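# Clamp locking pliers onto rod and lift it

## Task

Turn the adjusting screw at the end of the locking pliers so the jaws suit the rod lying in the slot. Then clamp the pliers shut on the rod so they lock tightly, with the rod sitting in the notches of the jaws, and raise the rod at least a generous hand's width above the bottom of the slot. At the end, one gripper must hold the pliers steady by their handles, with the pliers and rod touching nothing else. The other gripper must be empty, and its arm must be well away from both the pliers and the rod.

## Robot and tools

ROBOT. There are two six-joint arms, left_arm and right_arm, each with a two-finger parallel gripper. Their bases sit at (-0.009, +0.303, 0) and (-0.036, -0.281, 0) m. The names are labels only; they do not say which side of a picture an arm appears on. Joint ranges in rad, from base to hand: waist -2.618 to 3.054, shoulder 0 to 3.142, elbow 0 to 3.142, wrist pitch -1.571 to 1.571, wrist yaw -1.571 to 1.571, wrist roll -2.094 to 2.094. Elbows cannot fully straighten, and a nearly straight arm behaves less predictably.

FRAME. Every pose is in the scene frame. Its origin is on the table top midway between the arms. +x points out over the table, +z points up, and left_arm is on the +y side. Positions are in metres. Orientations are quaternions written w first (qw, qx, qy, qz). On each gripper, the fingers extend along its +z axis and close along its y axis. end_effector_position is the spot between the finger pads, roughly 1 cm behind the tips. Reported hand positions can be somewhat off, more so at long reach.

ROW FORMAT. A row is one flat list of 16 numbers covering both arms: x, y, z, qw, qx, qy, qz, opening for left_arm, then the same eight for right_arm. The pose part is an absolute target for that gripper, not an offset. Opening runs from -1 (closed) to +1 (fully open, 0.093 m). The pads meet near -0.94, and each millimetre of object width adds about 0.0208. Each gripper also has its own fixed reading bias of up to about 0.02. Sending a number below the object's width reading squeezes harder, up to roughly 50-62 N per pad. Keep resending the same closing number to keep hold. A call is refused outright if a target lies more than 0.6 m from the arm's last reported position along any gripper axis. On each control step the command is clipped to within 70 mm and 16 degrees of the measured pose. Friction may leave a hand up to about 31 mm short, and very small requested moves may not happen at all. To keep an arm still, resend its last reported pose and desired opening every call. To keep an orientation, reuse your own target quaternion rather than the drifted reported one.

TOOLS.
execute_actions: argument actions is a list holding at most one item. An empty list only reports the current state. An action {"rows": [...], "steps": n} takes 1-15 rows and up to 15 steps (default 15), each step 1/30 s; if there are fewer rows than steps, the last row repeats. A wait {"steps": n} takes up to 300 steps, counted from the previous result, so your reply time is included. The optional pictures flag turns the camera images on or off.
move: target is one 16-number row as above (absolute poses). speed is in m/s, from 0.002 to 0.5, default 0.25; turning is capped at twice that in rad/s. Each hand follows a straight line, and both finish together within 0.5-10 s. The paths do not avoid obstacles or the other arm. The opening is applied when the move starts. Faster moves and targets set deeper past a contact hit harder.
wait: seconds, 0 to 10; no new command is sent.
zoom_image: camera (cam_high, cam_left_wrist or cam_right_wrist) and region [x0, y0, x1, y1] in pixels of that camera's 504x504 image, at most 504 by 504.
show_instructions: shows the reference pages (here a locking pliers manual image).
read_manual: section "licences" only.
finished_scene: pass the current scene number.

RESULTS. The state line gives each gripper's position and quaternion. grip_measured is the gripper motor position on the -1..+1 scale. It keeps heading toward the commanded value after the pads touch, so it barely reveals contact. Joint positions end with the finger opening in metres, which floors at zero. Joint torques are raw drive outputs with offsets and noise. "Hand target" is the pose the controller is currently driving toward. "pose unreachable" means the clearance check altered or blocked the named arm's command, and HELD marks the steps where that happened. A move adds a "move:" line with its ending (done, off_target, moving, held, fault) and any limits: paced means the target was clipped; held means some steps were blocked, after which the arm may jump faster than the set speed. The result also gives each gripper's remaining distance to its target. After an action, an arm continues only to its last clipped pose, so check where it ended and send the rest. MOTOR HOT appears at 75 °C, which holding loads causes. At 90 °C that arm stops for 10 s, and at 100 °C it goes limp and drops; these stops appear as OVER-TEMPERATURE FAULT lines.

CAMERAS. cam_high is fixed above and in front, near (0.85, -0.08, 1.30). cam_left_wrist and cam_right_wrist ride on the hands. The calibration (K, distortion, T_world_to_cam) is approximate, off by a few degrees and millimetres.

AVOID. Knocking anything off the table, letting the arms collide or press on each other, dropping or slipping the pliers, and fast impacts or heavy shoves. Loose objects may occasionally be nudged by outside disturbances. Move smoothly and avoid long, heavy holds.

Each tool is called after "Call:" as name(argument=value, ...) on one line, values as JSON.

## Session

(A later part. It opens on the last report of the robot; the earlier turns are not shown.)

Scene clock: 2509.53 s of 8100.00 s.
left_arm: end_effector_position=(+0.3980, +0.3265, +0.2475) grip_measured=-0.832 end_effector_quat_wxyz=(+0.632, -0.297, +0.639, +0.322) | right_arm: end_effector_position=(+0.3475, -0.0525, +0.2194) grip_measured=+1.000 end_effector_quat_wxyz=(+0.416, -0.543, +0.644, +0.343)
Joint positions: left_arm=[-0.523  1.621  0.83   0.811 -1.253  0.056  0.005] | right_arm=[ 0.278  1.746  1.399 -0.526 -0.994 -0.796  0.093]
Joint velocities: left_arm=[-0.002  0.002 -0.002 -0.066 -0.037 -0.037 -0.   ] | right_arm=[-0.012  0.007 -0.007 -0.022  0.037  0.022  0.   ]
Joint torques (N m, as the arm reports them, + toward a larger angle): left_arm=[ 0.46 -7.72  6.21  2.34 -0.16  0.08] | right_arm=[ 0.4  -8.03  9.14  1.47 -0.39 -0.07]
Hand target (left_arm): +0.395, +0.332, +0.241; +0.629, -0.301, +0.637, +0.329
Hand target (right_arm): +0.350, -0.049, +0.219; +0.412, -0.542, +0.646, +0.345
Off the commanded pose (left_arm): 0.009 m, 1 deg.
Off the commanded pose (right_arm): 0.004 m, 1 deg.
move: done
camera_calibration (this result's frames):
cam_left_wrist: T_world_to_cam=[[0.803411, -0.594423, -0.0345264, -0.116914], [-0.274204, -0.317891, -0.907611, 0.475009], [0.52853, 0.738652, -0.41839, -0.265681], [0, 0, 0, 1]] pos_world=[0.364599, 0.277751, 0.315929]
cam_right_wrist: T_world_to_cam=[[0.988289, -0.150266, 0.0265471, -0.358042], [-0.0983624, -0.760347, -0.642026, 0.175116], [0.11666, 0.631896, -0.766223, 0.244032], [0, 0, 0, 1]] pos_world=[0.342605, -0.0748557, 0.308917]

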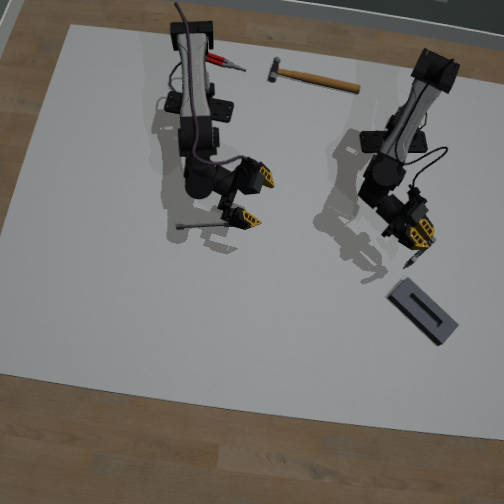

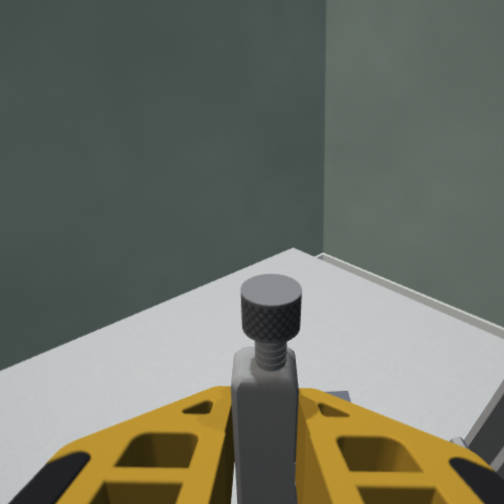

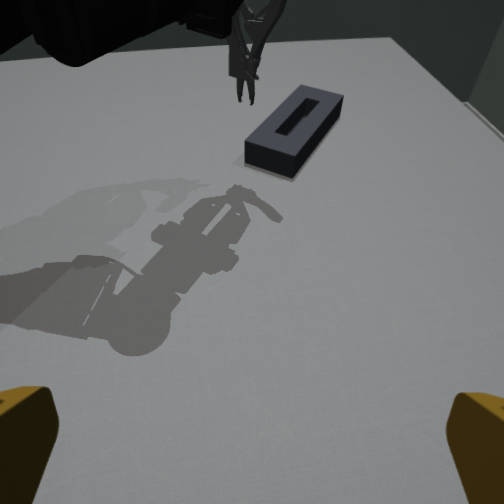

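Cooling here a bit, then over the slot.

Call:
wait(seconds=10)

Call:
move(target=[0.478,0.402,0.21,0.637,-0.299,0.633,0.324,-0.9,0.46,0.10,0.22,0.411,-0.542,0.646,0.345,1], speed=0.1)

Call:
move(target=[0.478,0.402,0.185,0.637,-0.299,0.633,0.324,-0.9,0.46,0.10,0.22,0.411,-0.542,0.646,0.345,1], speed=0.015)

Call:
zoom_image(camera="cam_right_wrist", region=[180,110,300,250])

Scene clock: 2522.77 s of 8100.00 s.
left_arm: end_effector_position=(+0.3980, +0.3265, +0.2482) grip_measured=-0.832 end_effector_quat_wxyz=(+0.633, -0.297, +0.639, +0.322) | right_arm: end_effector_position=(+0.3475, -0.0525, +0.2194) grip_measured=+1.000 end_effector_quat_wxyz=(+0.416, -0.543, +0.644, +0.343)
Joint positions: left_arm=[-0.523  1.622  0.83   0.818 -1.254  0.06   0.005] | right_arm=[ 0.278  1.746  1.399 -0.526 -0.994 -0.796  0.093]
Joint velocities: left_arm=[-0.002  0.002  0.012 -0.007 -0.051 -0.037  0.   ] | right_arm=[ 0.022 -0.012 -0.012  0.007  0.066 -0.037  0.   ]
Joint torques (N m, as the arm reports them, + toward a larger angle): left_arm=[ 0.41 -7.44  6.29  2.35 -0.18  0.09] | right_arm=[ 0.37 -8.05  9.07  1.44 -0.39 -0.06]
Hand target (left_arm): +0.395, +0.332, +0.240; +0.629, -0.301, +0.637, +0.329
Hand target (right_arm): +0.350, -0.049, +0.219; +0.412, -0.542, +0.646, +0.345
Off the commanded pose (left_arm): 0.009 m, 1 deg.
Off the commanded pose (right_arm): 0.004 m, 1 deg.
Steps of this call (steps 1 to 397: nothing new was sent). Readings (end_effector_position):
1: left_arm (+0.3980, +0.3265, +0.2477) | right_arm (+0.3475, -0.0525, +0.2194)
2: left_arm (+0.3980, +0.3265, +0.2478) | right_arm (+0.3475, -0.0525, +0.2194)
4: left_arm (+0.3980, +0.3265, +0.2479) | right_arm (+0.3475, -0.0525, +0.2194)
8: left_arm (+0.3980, +0.3265, +0.2481) | right_arm (+0.3475, -0.0525, +0.2194)
397: the state above
camera_calibration (this result's frames):
cam_left_wrist: T_world_to_cam=[[0.803737, -0.594076, -0.0328704, -0.117511], [-0.271864, -0.317546, -0.908435, 0.474794], [0.529242, 0.739079, -0.416731, -0.26624], [0, 0, 0, 1]] pos_world=[0.364433, 0.277731, 0.316507]
cam_right_wrist: T_world_to_cam=[[0.988289, -0.150266, 0.0265471, -0.358042], [-0.0983624, -0.760347, -0.642026, 0.175116], [0.11666, 0.631896, -0.766223, 0.244032], [0, 0, 0, 1]] pos_world=[0.342605, -0.0748557, 0.308917]

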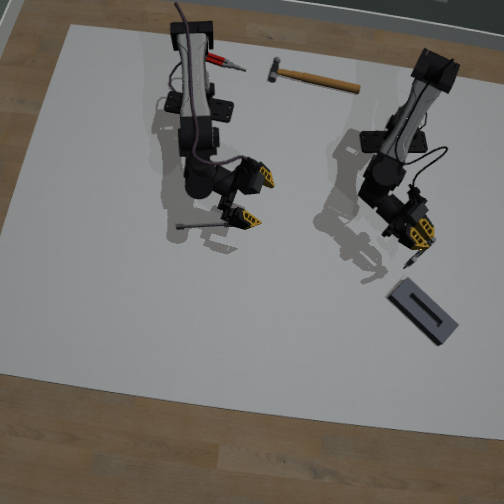

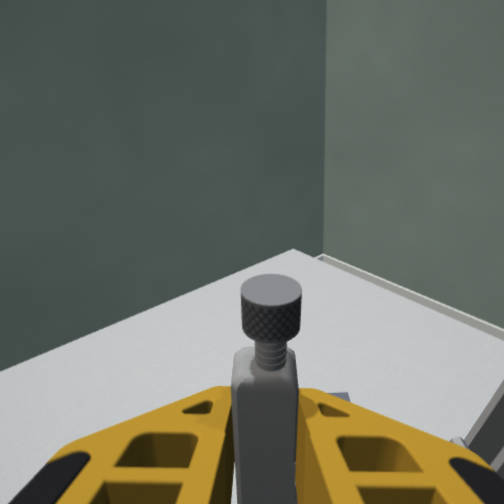

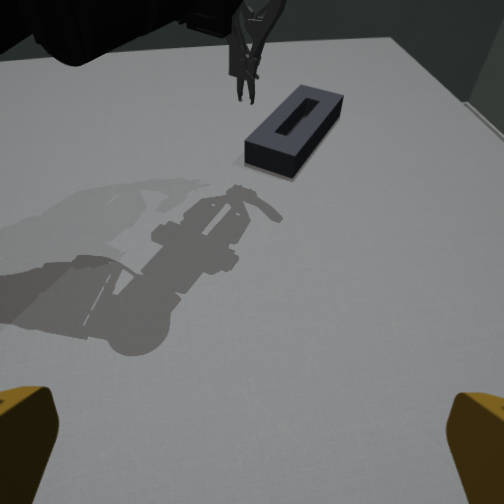

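Scene clock: 2525.23 s of 8100.00 s.
left_arm: end_effector_position=(+0.4710, +0.4007, +0.1964) grip_measured=-0.832 end_effector_quat_wxyz=(+0.619, -0.285, +0.651, +0.335) | right_arm: end_effector_position=(+0.4581, +0.0998, +0.2199) grip_measured=+1.000 end_effector_quat_wxyz=(+0.416, -0.544, +0.643, +0.344)
Joint positions: left_arm=[-0.271  1.922  0.983  0.923 -1.003  0.071  0.005] | right_arm=[ 0.521  2.394  2.323 -0.588 -0.82  -0.525  0.093]
Joint velocities: left_arm=[-0.007 -0.012  0.007 -0.066 -0.037 -0.081 -0.001] | right_arm=[ 0.017 -0.012  0.002 -0.081 -0.037 -0.037  0.   ]
Joint torques (N m, as the arm reports them, + toward a larger angle): left_arm=[  0.22 -10.78  11.41   2.67  -0.08   0.1 ] | right_arm=[  0.07 -13.98   9.21   1.8   -0.28  -0.09]
Hand target (left_arm): +0.477, +0.403, +0.212; +0.638, -0.297, +0.631, +0.326
Hand target (right_arm): +0.458, +0.102, +0.218; +0.412, -0.542, +0.646, +0.344
Off the commanded pose (left_arm): 0.015 m, 4 deg.
Off the commanded pose (right_arm): 0.002 m, 1 deg.
move: off_target (left_arm)
camera_calibration (this result's frames):
cam_left_wrist: T_world_to_cam=[[0.802284, -0.59133, -0.0816662, -0.124639], [-0.315, -0.303167, -0.899369, 0.483899], [0.507065, 0.747274, -0.429495, -0.371586], [0, 0, 0, 1]] pos_world=[0.440842, 0.350676, 0.265431]
cam_right_wrist: T_world_to_cam=[[0.98866, -0.147888, 0.0260911, -0.444752], [-0.0967974, -0.760408, -0.642192, 0.301466], [0.114812, 0.632384, -0.7661, 0.136052], [0, 0, 0, 1]] pos_world=[0.453269, 0.0774268, 0.309433]

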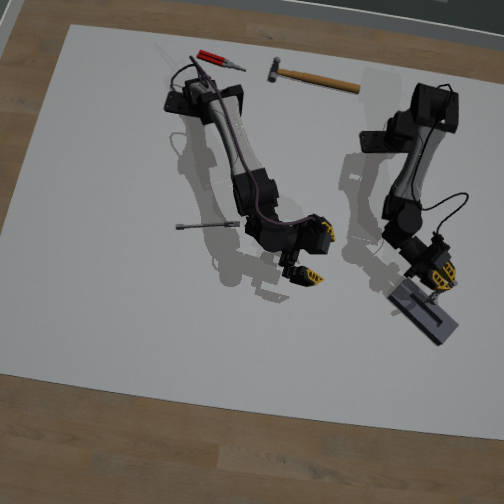

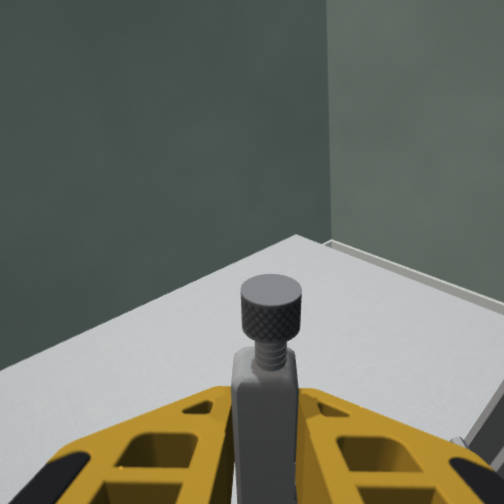

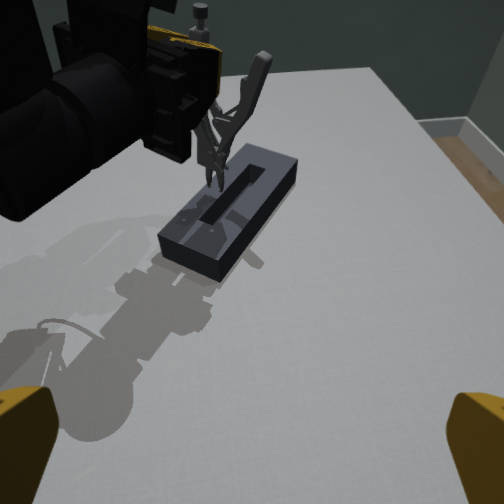

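Scene clock: 2527.53 s of 8100.00 s.
left_arm: end_effector_position=(+0.4756, +0.4002, +0.1846) grip_measured=-0.832 end_effector_quat_wxyz=(+0.629, -0.291, +0.641, +0.330) | right_arm: end_effector_position=(+0.4582, +0.0999, +0.2197) grip_measured=+1.000 end_effector_quat_wxyz=(+0.412, -0.543, +0.645, +0.345)
Joint positions: left_arm=[-0.271  1.982  0.983  1.017 -1.003  0.071  0.005] | right_arm=[ 0.521  2.403  2.344 -0.609 -0.82  -0.525  0.093]
Joint velocities: left_arm=[-0.022 -0.002 -0.007 -0.037  0.051  0.007  0.001] | right_arm=[-0.022  0.002  0.007 -0.037  0.022 -0.022  0.   ]
Joint torques (N m, as the arm reports them, + toward a larger angle): left_arm=[  0.11 -10.37   8.59   2.44  -0.07  -0.09] | right_arm=[ -0.37 -14.1    9.15   1.84  -0.33  -0.12]
Hand target (left_arm): +0.478, +0.402, +0.185; +0.636, -0.299, +0.633, +0.324
Hand target (right_arm): +0.460, +0.100, +0.220; +0.412, -0.542, +0.646, +0.345
Off the commanded pose (left_arm): 0.003 m, 2 deg.
Off the commanded pose (right_arm): 0.002 m, 0 deg.
move: done
camera_calibration (this result's frames):
cam_left_wrist: T_world_to_cam=[[0.804514, -0.591541, -0.0532693, -0.135781], [-0.285133, -0.305993, -0.908332, 0.46319], [0.521015, 0.745954, -0.414844, -0.387478], [0, 0, 0, 1]] pos_world=[0.44319, 0.350454, 0.252755]
cam_right_wrist: T_world_to_cam=[[0.988837, -0.147801, 0.0188851, -0.443332], [-0.101836, -0.762894, -0.638453, 0.303146], [0.108771, 0.629403, -0.769429, 0.139699], [0, 0, 0, 1]] pos_world=[0.454059, 0.0778165, 0.309406]

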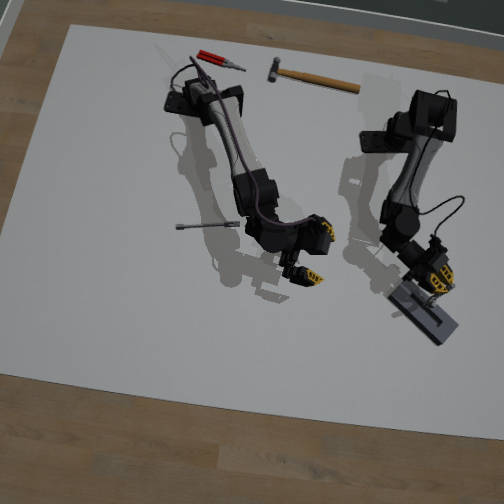

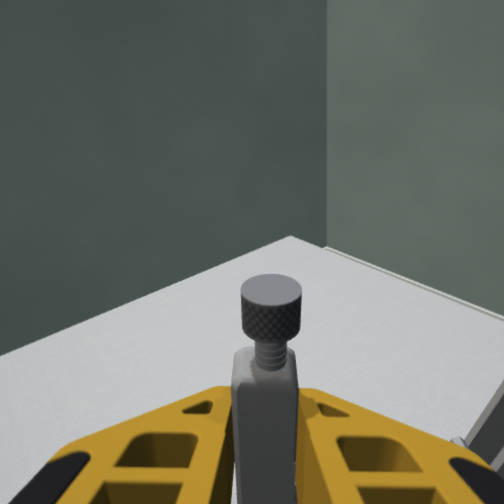

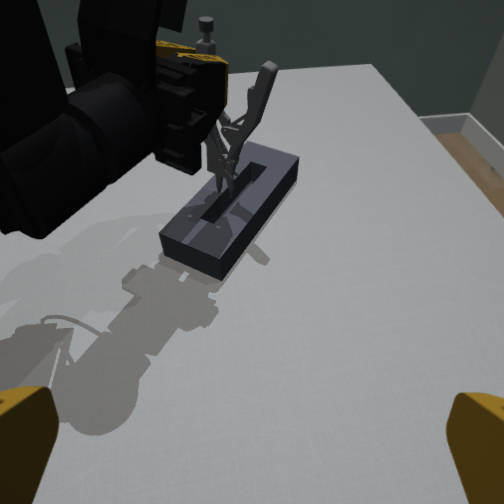

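Region (180, 110, 300, 250) of cam_right_wrist's 504x504 image, scaled by 3.600, with more detail than that image has; it fills the left 432 columns of this view, and the rest is white.

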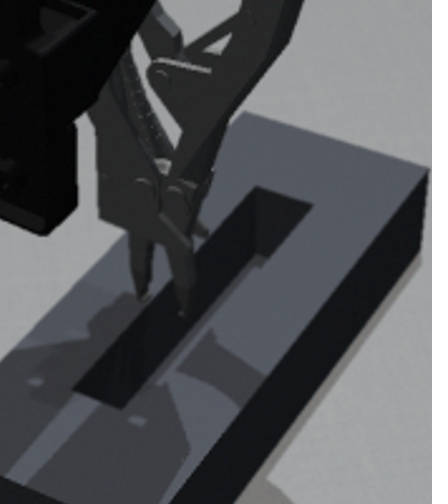

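Call:
move(target=[0.480,0.401,0.177,0.637,-0.299,0.633,0.324,-0.9,0.46,0.10,0.22,0.411,-0.542,0.646,0.345,1], speed=0.008)

Call:
zoom_image(camera="cam_right_wrist", region=[180,110,300,250])

Scene clock: 2534.27 s of 8100.00 s.
left_arm: end_effector_position=(+0.4787, +0.3993, +0.1751) grip_measured=-0.832 end_effector_quat_wxyz=(+0.632, -0.292, +0.640, +0.325) | right_arm: end_effector_position=(+0.4581, +0.0999, +0.2198) grip_measured=+1.000 end_effector_quat_wxyz=(+0.412, -0.543, +0.645, +0.345)
Joint positions: left_arm=[-0.271  2.017  0.983  1.054 -0.996  0.064  0.005] | right_arm=[ 0.521  2.403  2.344 -0.61  -0.82  -0.525  0.093]
Joint velocities: left_arm=[-0.002 -0.012  0.002 -0.007  0.037 -0.081 -0.001] | right_arm=[0.012 0.017 0.002 0.037 0.022 0.051 0.   ]
Joint torques (N m, as the arm reports them, + toward a larger angle): left_arm=[ -0.04 -11.05   8.71   2.33  -0.17   0.01] | right_arm=[ -0.3  -14.11   9.26   1.81  -0.32  -0.12]
Hand target (left_arm): +0.480, +0.401, +0.177; +0.636, -0.299, +0.633, +0.324
Hand target (right_arm): +0.460, +0.100, +0.220; +0.412, -0.542, +0.646, +0.345
Off the commanded pose (left_arm): 0.003 m, 1 deg.
Off the commanded pose (right_arm): 0.002 m, 0 deg.
move: done
camera_calibration (this result's frames):
cam_left_wrist: T_world_to_cam=[[0.800574, -0.597625, -0.043874, -0.13671], [-0.279697, -0.307919, -0.909371, 0.453479], [0.529953, 0.74029, -0.413666, -0.394575], [0, 0, 0, 1]] pos_world=[0.44539, 0.350034, 0.24316]
cam_right_wrist: T_world_to_cam=[[0.988843, -0.147798, 0.0185718, -0.443216], [-0.102054, -0.763001, -0.63829, 0.303219], [0.108508, 0.629273, -0.769572, 0.139917], [0, 0, 0, 1]] pos_world=[0.454034, 0.0778042, 0.309449]

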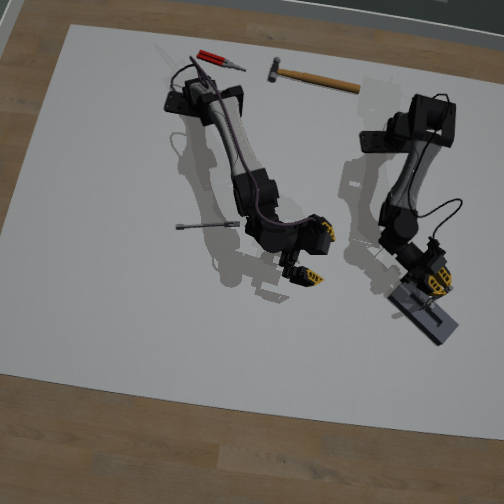

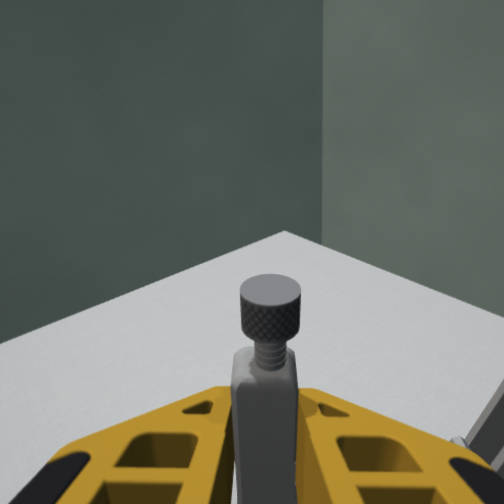

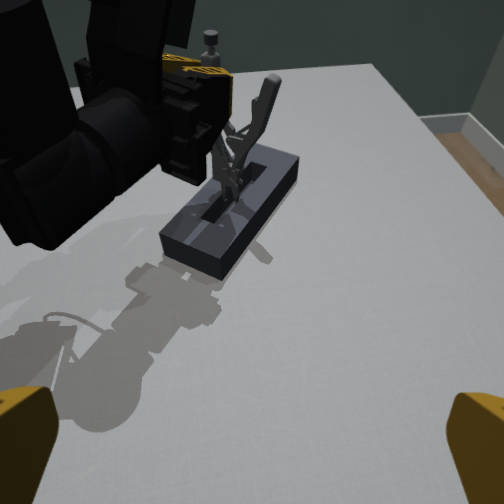

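Region (180, 110, 300, 250) of cam_right_wrist's 504x504 image, scaled by 3.600, with more detail than that image has; it fills the left 432 columns of this view, and the rest is white.

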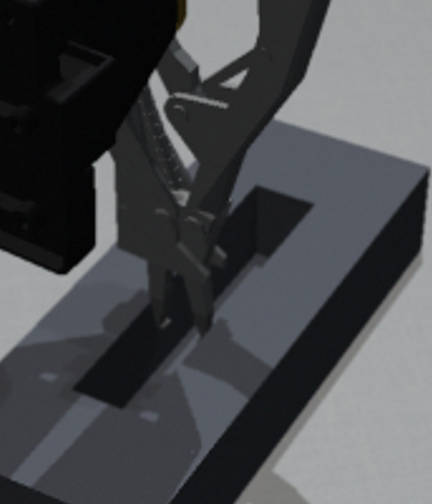

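Call:
zoom_image(camera="cam_right_wrist", region=[205,170,265,230])

Call:
zoom_image(camera="cam_high", region=[385,270,465,350])

Region (205, 170, 265, 230) of cam_right_wrist's 504x504 image, scaled by 8.400, with more detail than that image has.

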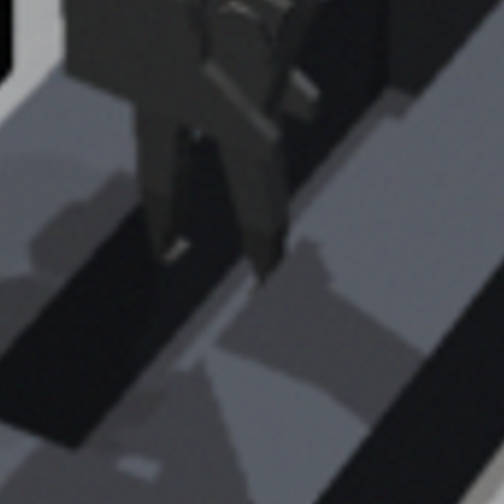

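Region (385, 270, 465, 350) of cam_high's 504x504 image, scaled by 6.300, with more detail than that image has.

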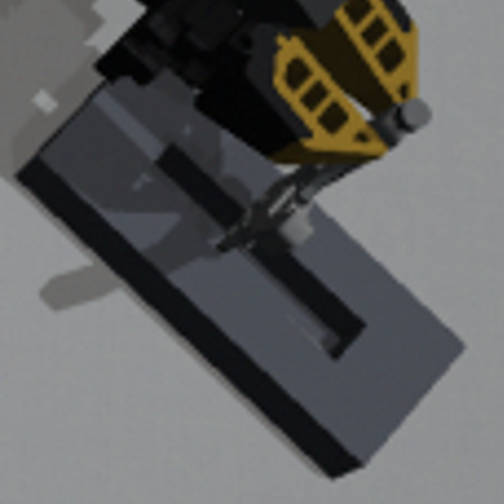

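Call:
move(target=[0.478,0.403,0.166,0.637,-0.299,0.633,0.324,-0.9,0.46,0.10,0.22,0.411,-0.542,0.646,0.345,1], speed=0.008)

Call:
zoom_image(camera="cam_right_wrist", region=[190,150,280,240])

Scene clock: 2542.53 s of 8100.00 s.
left_arm: end_effector_position=(+0.4808, +0.3986, +0.1661) grip_measured=-0.832 end_effector_quat_wxyz=(+0.631, -0.288, +0.643, +0.325) | right_arm: end_effector_position=(+0.4581, +0.0999, +0.2198) grip_measured=+1.000 end_effector_quat_wxyz=(+0.412, -0.543, +0.645, +0.345)
Joint positions: left_arm=[-0.271  2.043  0.983  1.071 -0.991  0.063  0.005] | right_arm=[ 0.521  2.403  2.344 -0.61  -0.82  -0.525  0.093]
Joint velocities: left_arm=[-0.002  0.002  0.007 -0.022  0.007  0.007 -0.001] | right_arm=[-0.012  0.007  0.007  0.037 -0.007 -0.051  0.   ]
Joint torques (N m, as the arm reports them, + toward a larger angle): left_arm=[  0.03 -11.17   6.71   2.62  -0.24  -0.01] | right_arm=[ -0.34 -14.11   9.17   1.81  -0.33  -0.13]
Hand target (left_arm): +0.478, +0.403, +0.166; +0.636, -0.299, +0.633, +0.324
Hand target (right_arm): +0.460, +0.100, +0.220; +0.412, -0.542, +0.646, +0.345
Off the commanded pose (left_arm): 0.005 m, 2 deg.
Off the commanded pose (right_arm): 0.002 m, 0 deg.
move: done
camera_calibration (this result's frames):
cam_left_wrist: T_world_to_cam=[[0.797213, -0.601572, -0.0506269, -0.134854], [-0.288606, -0.306118, -0.907193, 0.448873], [0.530243, 0.737837, -0.417658, -0.397419], [0, 0, 0, 1]] pos_world=[0.447783, 0.349514, 0.234402]
cam_right_wrist: T_world_to_cam=[[0.988843, -0.147798, 0.0185718, -0.443216], [-0.102054, -0.763001, -0.63829, 0.303219], [0.108508, 0.629273, -0.769572, 0.139917], [0, 0, 0, 1]] pos_world=[0.454034, 0.0778042, 0.309449]

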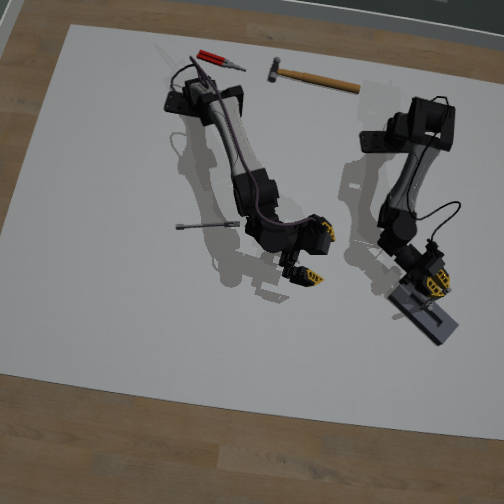

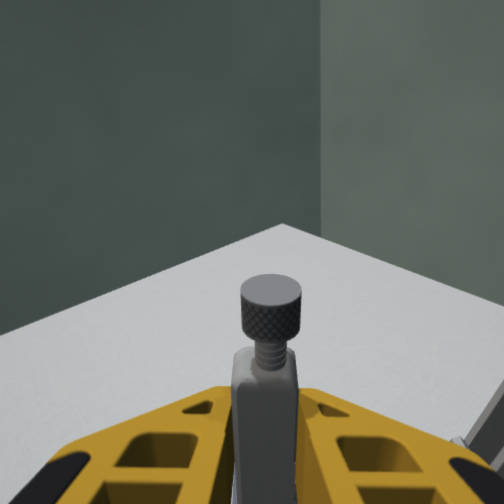

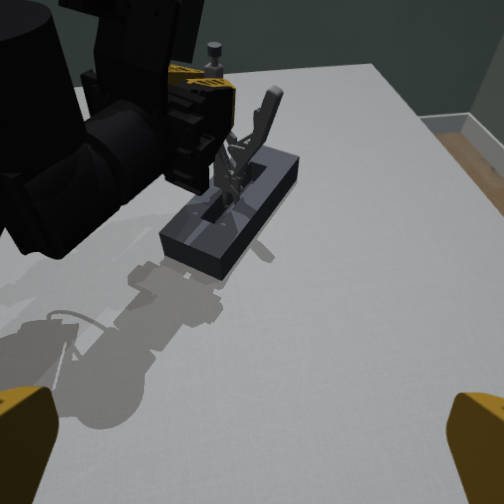

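Region (190, 150, 280, 240) of cam_right_wrist's 504x504 image, scaled by 5.600, with more detail than that image has.

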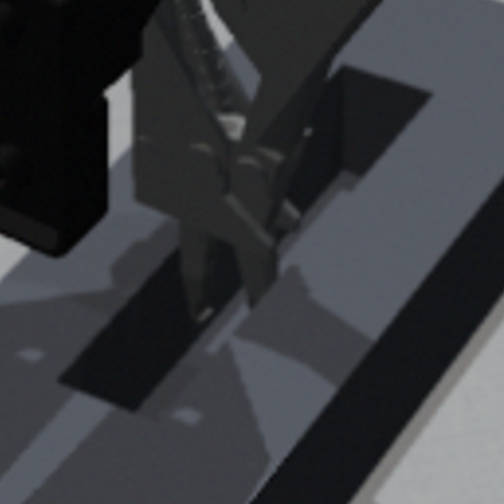

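Call:
move(target=[0.477,0.404,0.152,0.637,-0.299,0.633,0.324,-0.9,0.46,0.10,0.22,0.411,-0.542,0.646,0.345,1], speed=0.008)

Call:
zoom_image(camera="cam_right_wrist", region=[190,150,280,240])

Scene clock: 2548.10 s of 8100.00 s.
left_arm: end_effector_position=(+0.4816, +0.3991, +0.1575) grip_measured=-0.832 end_effector_quat_wxyz=(+0.634, -0.294, +0.638, +0.324) | right_arm: end_effector_position=(+0.4581, +0.0998, +0.2197) grip_measured=+1.000 end_effector_quat_wxyz=(+0.412, -0.543, +0.645, +0.345)
Joint positions: left_arm=[-0.271  2.081  0.983  1.124 -0.998  0.063  0.005] | right_arm=[ 0.521  2.403  2.344 -0.61  -0.82  -0.525  0.093]
Joint velocities: left_arm=[-0.002 -0.002 -0.002  0.007  0.037  0.007 -0.001] | right_arm=[-0.012 -0.022  0.002 -0.066  0.022 -0.066  0.   ]
Joint torques (N m, as the arm reports them, + toward a larger angle): left_arm=[  0.43 -11.24   5.18   2.61  -0.12   0.02] | right_arm=[ -0.34 -14.11   9.24   1.82  -0.34  -0.12]
Hand target (left_arm): +0.477, +0.404, +0.152; +0.636, -0.299, +0.633, +0.324
Hand target (right_arm): +0.460, +0.100, +0.220; +0.411, -0.542, +0.646, +0.345
Off the commanded pose (left_arm): 0.009 m, 1 deg.
Off the commanded pose (right_arm): 0.002 m, 0 deg.
move: done
camera_calibration (this result's frames):
cam_left_wrist: T_world_to_cam=[[0.801766, -0.596456, -0.0375562, -0.141899], [-0.272811, -0.309357, -0.910974, 0.435781], [0.531738, 0.740634, -0.410751, -0.404723], [0, 0, 0, 1]] pos_world=[0.447862, 0.349927, 0.225415]
cam_right_wrist: T_world_to_cam=[[0.98885, -0.147794, 0.0182585, -0.443113], [-0.102272, -0.763109, -0.638126, 0.303238], [0.108245, 0.629143, -0.769715, 0.140055], [0, 0, 0, 1]] pos_world=[0.454025, 0.0777996, 0.309398]

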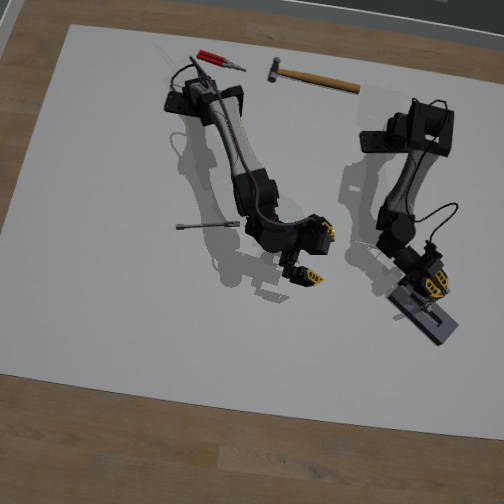

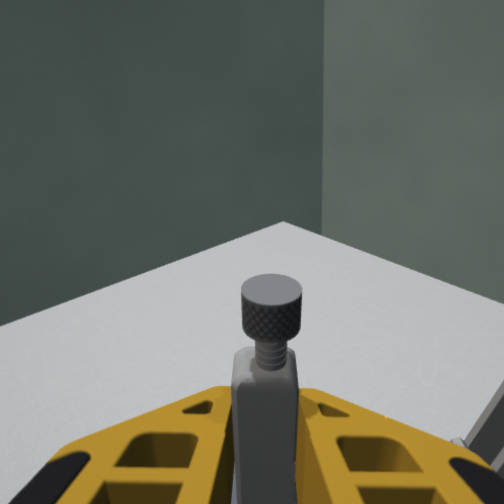

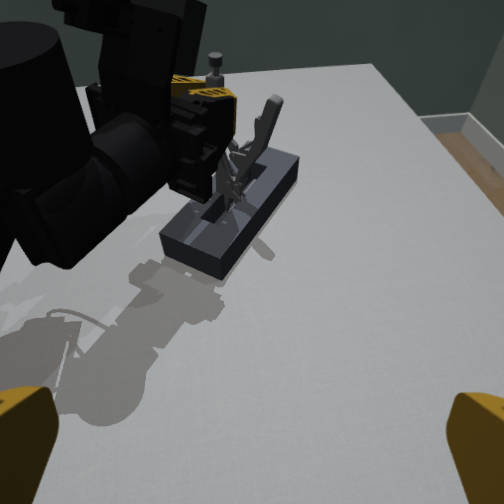

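Region (190, 150, 280, 240) of cam_right_wrist's 504x504 image, scaled by 5.600, with more detail than that image has.

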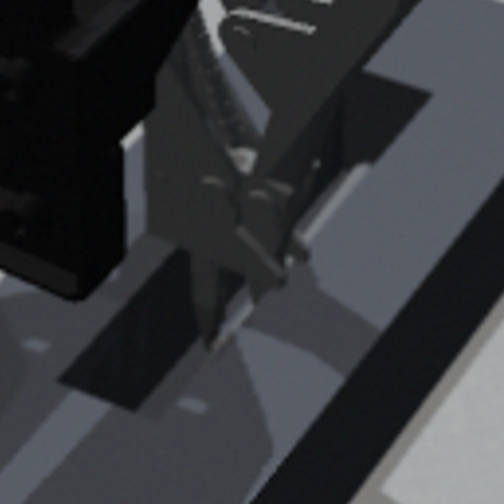

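Call:
move(target=[0.477,0.404,0.143,0.645,-0.31,0.624,0.312,-0.9,0.46,0.10,0.22,0.411,-0.542,0.646,0.345,1], speed=0.006)

Call:
zoom_image(camera="cam_right_wrist", region=[190,150,280,240])

Call:
zoom_image(camera="cam_high", region=[385,270,465,350])

Scene clock: 2556.30 s of 8100.00 s.
left_arm: end_effector_position=(+0.4789, +0.4016, +0.1559) grip_measured=-0.832 end_effector_quat_wxyz=(+0.642, -0.310, +0.622, +0.323) | right_arm: end_effector_position=(+0.4581, +0.0998, +0.2197) grip_measured=+1.000 end_effector_quat_wxyz=(+0.412, -0.543, +0.645, +0.345)
Joint positions: left_arm=[-0.271  2.108  0.983  1.192 -1.022  0.061  0.005] | right_arm=[ 0.521  2.403  2.344 -0.61  -0.82  -0.525  0.093]
Joint velocities: left_arm=[-0.012  0.002  0.012  0.066 -0.037  0.007 -0.001] | right_arm=[ 0.002 -0.002  0.002  0.051 -0.022  0.066  0.   ]
Joint torques (N m, as the arm reports them, + toward a larger angle): left_arm=[  0.44 -10.44   4.54   2.48   0.21  -0.29] | right_arm=[ -0.33 -14.14   9.24   1.81  -0.33  -0.12]
Hand target (left_arm): +0.477, +0.404, +0.143; +0.644, -0.311, +0.625, +0.313
Hand target (right_arm): +0.460, +0.100, +0.220; +0.412, -0.542, +0.646, +0.345
Off the commanded pose (left_arm): 0.013 m, 1 deg.
Off the commanded pose (right_arm): 0.002 m, 0 deg.
move: off_target (left_arm)
camera_calibration (this result's frames):
cam_left_wrist: T_world_to_cam=[[0.817049, -0.576568, -0.00018759, -0.159487], [-0.226954, -0.321316, -0.919373, 0.418523], [0.530021, 0.751216, -0.393386, -0.411942], [0, 0, 0, 1]] pos_world=[0.443632, 0.351981, 0.222697]
cam_right_wrist: T_world_to_cam=[[0.98885, -0.147794, 0.0182585, -0.443113], [-0.102272, -0.763109, -0.638126, 0.303238], [0.108245, 0.629143, -0.769715, 0.140055], [0, 0, 0, 1]] pos_world=[0.454025, 0.0777996, 0.309398]

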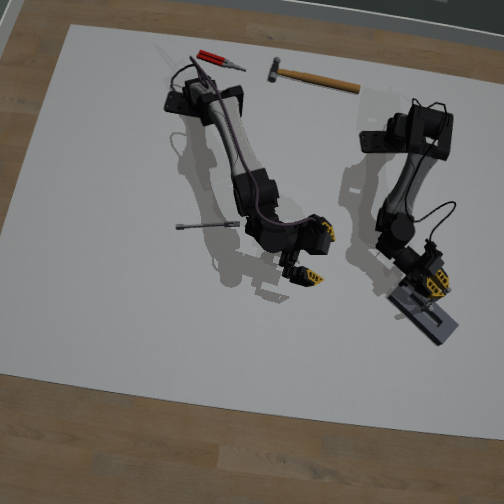

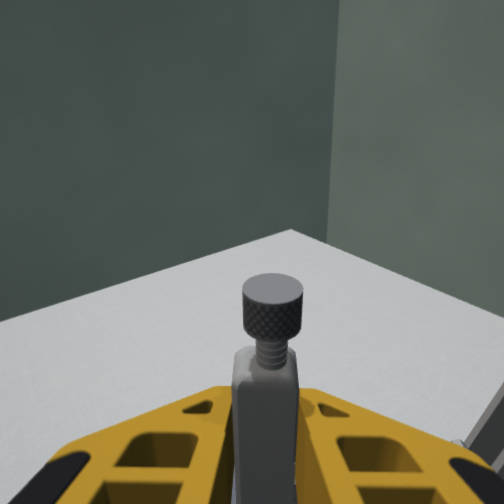

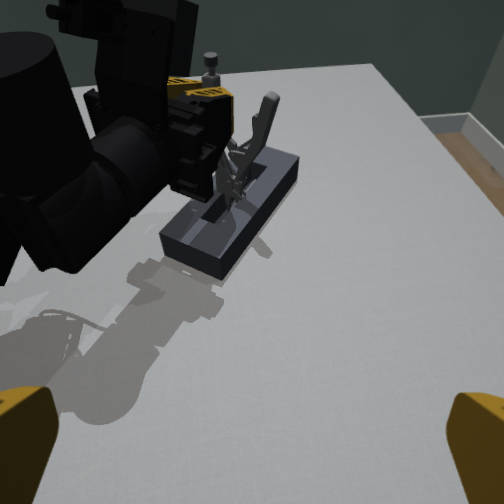

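Region (190, 150, 280, 240) of cam_right_wrist's 504x504 image, scaled by 5.600, with more detail than that image has.

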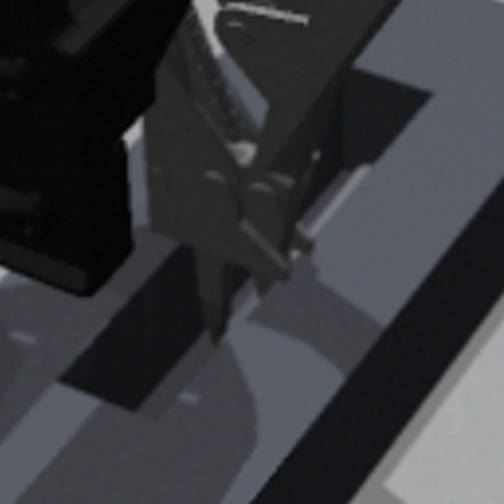

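Region (385, 270, 465, 350) of cam_high's 504x504 image, scaled by 6.300, with more detail than that image has.

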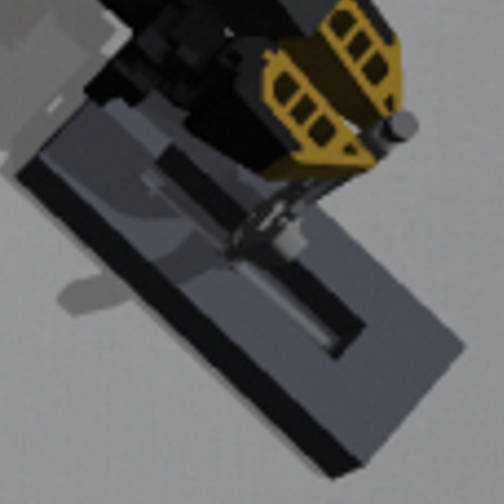

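Call:
move(target=[0.470,0.409,0.160,0.645,-0.31,0.624,0.312,-0.9,0.46,0.10,0.22,0.411,-0.542,0.646,0.345,1], speed=0.008)

Call:
zoom_image(camera="cam_right_wrist", region=[190,150,280,240])

Scene clock: 2564.87 s of 8100.00 s.
left_arm: end_effector_position=(+0.4765, +0.4034, +0.1559) grip_measured=-0.832 end_effector_quat_wxyz=(+0.643, -0.303, +0.629, +0.313) | right_arm: end_effector_position=(+0.4581, +0.0998, +0.2197) grip_measured=+1.000 end_effector_quat_wxyz=(+0.412, -0.543, +0.645, +0.345)
Joint positions: left_arm=[-0.261  2.08   0.954  1.17  -0.985  0.041  0.005] | right_arm=[ 0.521  2.403  2.344 -0.61  -0.82  -0.525  0.093]
Joint velocities: left_arm=[-0.012 -0.012 -0.017 -0.037  0.037  0.022  0.001] | right_arm=[-0.007 -0.027 -0.007  0.081 -0.037 -0.022  0.   ]
Joint torques (N m, as the arm reports them, + toward a larger angle): left_arm=[  0.49 -14.26   4.87   2.27  -0.07  -0.1 ] | right_arm=[ -0.35 -14.15   9.26   1.82  -0.34  -0.13]
Hand target (left_arm): +0.470, +0.409, +0.160; +0.646, -0.310, +0.624, +0.312
Hand target (right_arm): +0.460, +0.100, +0.220; +0.412, -0.542, +0.646, +0.345
Off the commanded pose (left_arm): 0.009 m, 1 deg.
Off the commanded pose (right_arm): 0.002 m, 0 deg.
move: done
camera_calibration (this result's frames):
cam_left_wrist: T_world_to_cam=[[0.801037, -0.598615, -0.000674001, -0.139861], [-0.24177, -0.322494, -0.915175, 0.42544], [0.54762, 0.733252, -0.403057, -0.411602], [0, 0, 0, 1]] pos_world=[0.440294, 0.355287, 0.223359]
cam_right_wrist: T_world_to_cam=[[0.98885, -0.147794, 0.0182585, -0.443113], [-0.102272, -0.763109, -0.638126, 0.303238], [0.108245, 0.629143, -0.769715, 0.140055], [0, 0, 0, 1]] pos_world=[0.454025, 0.0777996, 0.309398]

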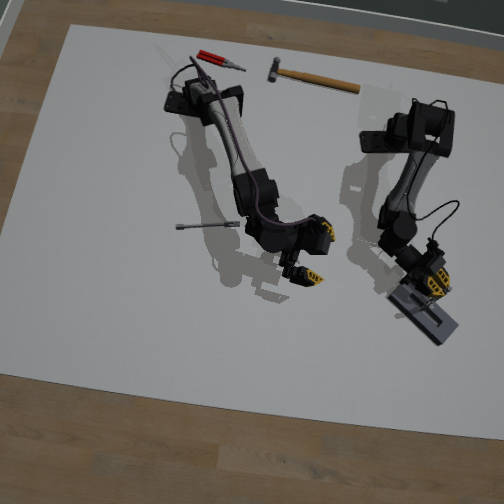

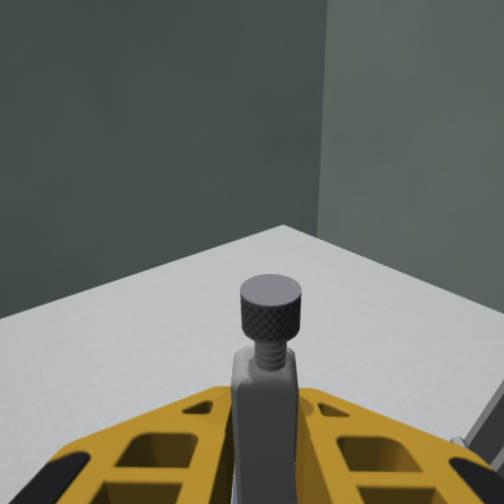

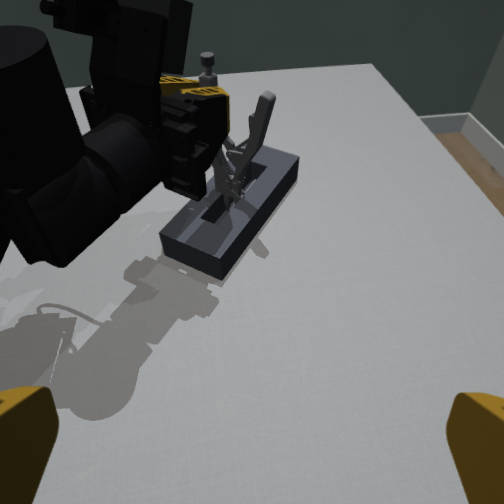

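Region (190, 150, 280, 240) of cam_right_wrist's 504x504 image, scaled by 5.600, with more detail than that image has.

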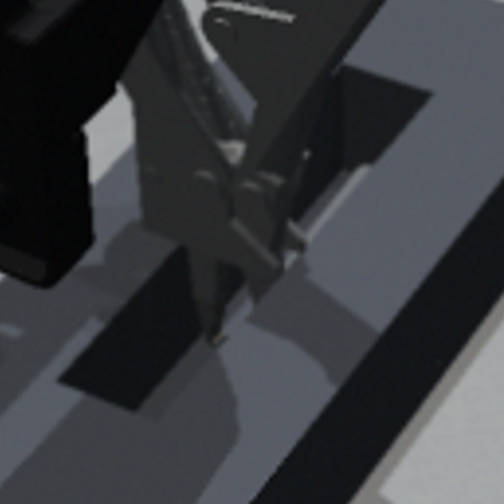

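Call:
move(target=[0.472,0.408,0.172,0.637,-0.299,0.633,0.324,-0.9,0.46,0.10,0.22,0.411,-0.542,0.646,0.345,1], speed=0.01)

Call:
zoom_image(camera="cam_right_wrist", region=[190,150,280,240])

Scene clock: 2575.77 s of 8100.00 s.
left_arm: end_effector_position=(+0.4781, +0.4013, +0.1601) grip_measured=-0.832 end_effector_quat_wxyz=(+0.635, -0.289, +0.644, +0.313) | right_arm: end_effector_position=(+0.4581, +0.0998, +0.2197) grip_measured=+1.000 end_effector_quat_wxyz=(+0.412, -0.543, +0.645, +0.345)
Joint positions: left_arm=[-0.26   2.043  0.954  1.095 -0.963  0.04   0.005] | right_arm=[ 0.521  2.403  2.344 -0.61  -0.82  -0.525  0.093]
Joint velocities: left_arm=[-0.002 -0.017  0.002 -0.081 -0.037  0.022 -0.   ] | right_arm=[-0.007 -0.017  0.002 -0.022  0.051 -0.051  0.   ]
Joint torques (N m, as the arm reports them, + toward a larger angle): left_arm=[  0.34 -14.52   7.     2.28  -0.43   0.23] | right_arm=[ -0.33 -14.14   9.27   1.8   -0.34  -0.12]
Hand target (left_arm): +0.472, +0.408, +0.172; +0.637, -0.299, +0.633, +0.324
Hand target (right_arm): +0.460, +0.100, +0.220; +0.412, -0.542, +0.646, +0.345
Off the commanded pose (left_arm): 0.015 m, 2 deg.
Off the commanded pose (right_arm): 0.002 m, 0 deg.
move: off_target (left_arm)
camera_calibration (this result's frames):
cam_left_wrist: T_world_to_cam=[[0.786967, -0.616127, -0.0327195, -0.123498], [-0.28312, -0.31349, -0.906403, 0.443727], [0.548202, 0.722573, -0.421144, -0.402355], [0, 0, 0, 1]] pos_world=[0.443389, 0.353744, 0.228705]
cam_right_wrist: T_world_to_cam=[[0.98885, -0.147794, 0.0182585, -0.443113], [-0.102272, -0.763109, -0.638126, 0.303238], [0.108245, 0.629143, -0.769715, 0.140055], [0, 0, 0, 1]] pos_world=[0.454025, 0.0777996, 0.309398]

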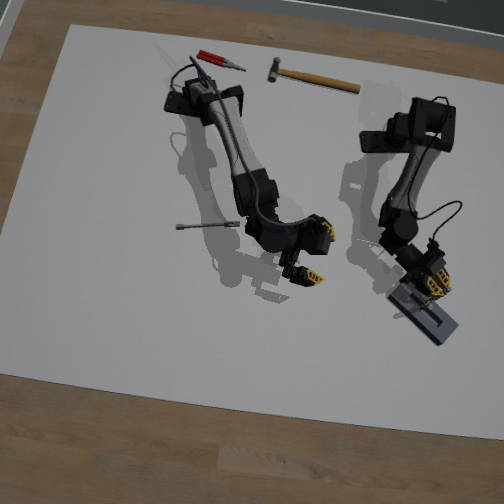

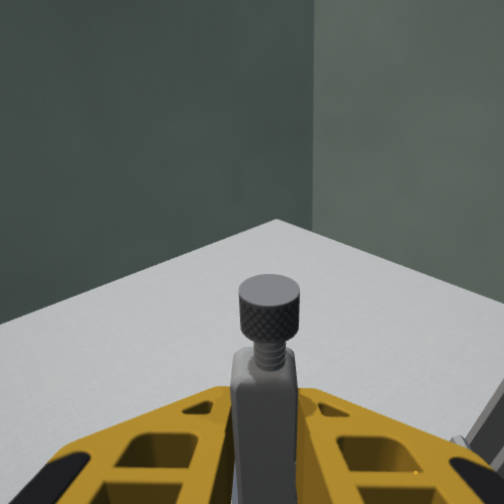

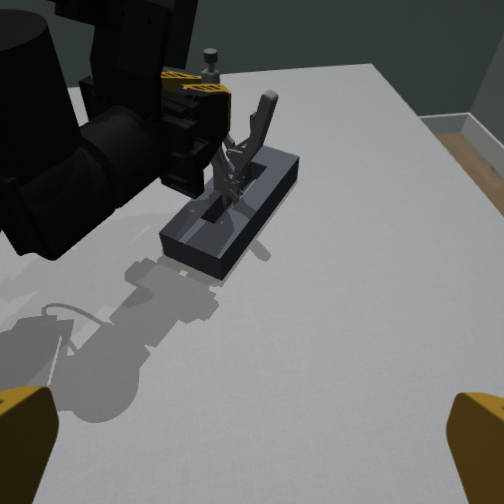

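Region (190, 150, 280, 240) of cam_right_wrist's 504x504 image, scaled by 5.600, with more detail than that image has.

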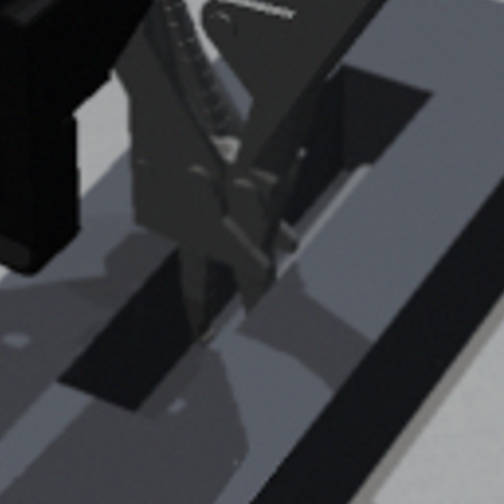

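Call:
move(target=[0.474,0.406,0.143,0.637,-0.299,0.633,0.324,-0.9,0.46,0.10,0.22,0.411,-0.542,0.646,0.345,1], speed=0.008)

Call:
zoom_image(camera="cam_right_wrist", region=[190,150,280,240])

Scene clock: 2581.03 s of 8100.00 s.
left_arm: end_effector_position=(+0.4765, +0.4037, +0.1553) grip_measured=-0.832 end_effector_quat_wxyz=(+0.647, -0.304, +0.625, +0.313) | right_arm: end_effector_position=(+0.4581, +0.0998, +0.2197) grip_measured=+1.000 end_effector_quat_wxyz=(+0.412, -0.543, +0.645, +0.345)
Joint positions: left_arm=[-0.26   2.093  0.954  1.202 -0.987  0.05   0.005] | right_arm=[ 0.521  2.403  2.344 -0.61  -0.82  -0.525  0.093]
Joint velocities: left_arm=[-0.002  0.007 -0.002 -0.051  0.022 -0.007  0.001] | right_arm=[-0.002  0.012  0.017  0.007 -0.081 -0.11   0.   ]
Joint torques (N m, as the arm reports them, + toward a larger angle): left_arm=[  0.   -10.19   5.98   2.22  -0.12   0.15] | right_arm=[ -0.33 -14.14   9.22   1.81  -0.34  -0.11]
Hand target (left_arm): +0.474, +0.406, +0.143; +0.637, -0.299, +0.633, +0.324
Hand target (right_arm): +0.460, +0.100, +0.220; +0.412, -0.542, +0.646, +0.345
Off the commanded pose (left_arm): 0.013 m, 2 deg.
Off the commanded pose (right_arm): 0.002 m, 0 deg.
move: off_target (left_arm)
camera_calibration (this result's frames):
cam_left_wrist: T_world_to_cam=[[0.802305, -0.596883, 0.00608921, -0.142042], [-0.230585, -0.31932, -0.919166, 0.418976], [0.550579, 0.736047, -0.393824, -0.416081], [0, 0, 0, 1]] pos_world=[0.439656, 0.35526, 0.22211]
cam_right_wrist: T_world_to_cam=[[0.98885, -0.147794, 0.0182585, -0.443113], [-0.102272, -0.763109, -0.638126, 0.303238], [0.108245, 0.629143, -0.769715, 0.140055], [0, 0, 0, 1]] pos_world=[0.454025, 0.0777996, 0.309398]

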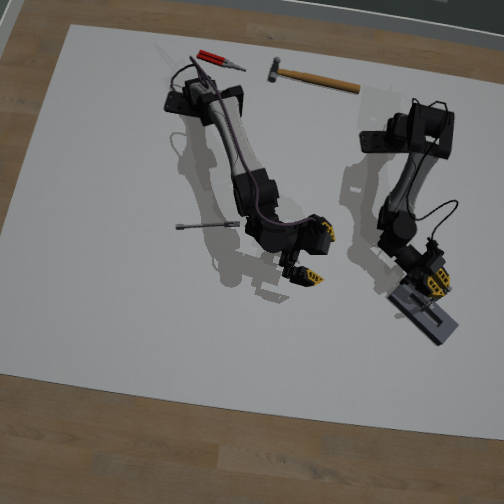

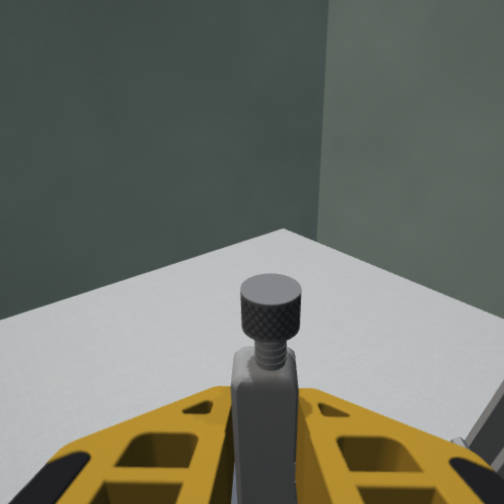

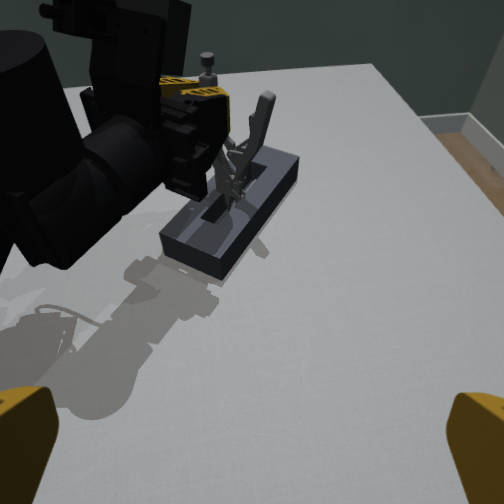

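Region (190, 150, 280, 240) of cam_right_wrist's 504x504 image, scaled by 5.600, with more detail than that image has.

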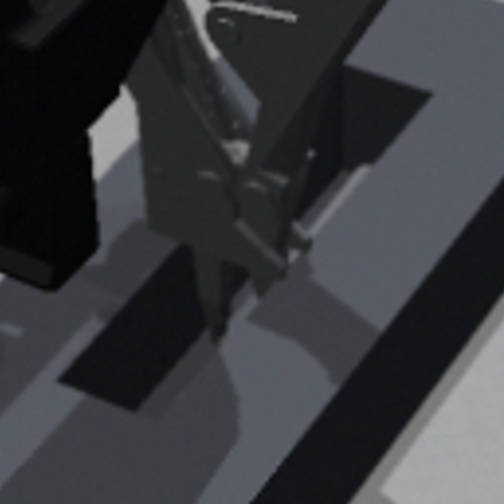

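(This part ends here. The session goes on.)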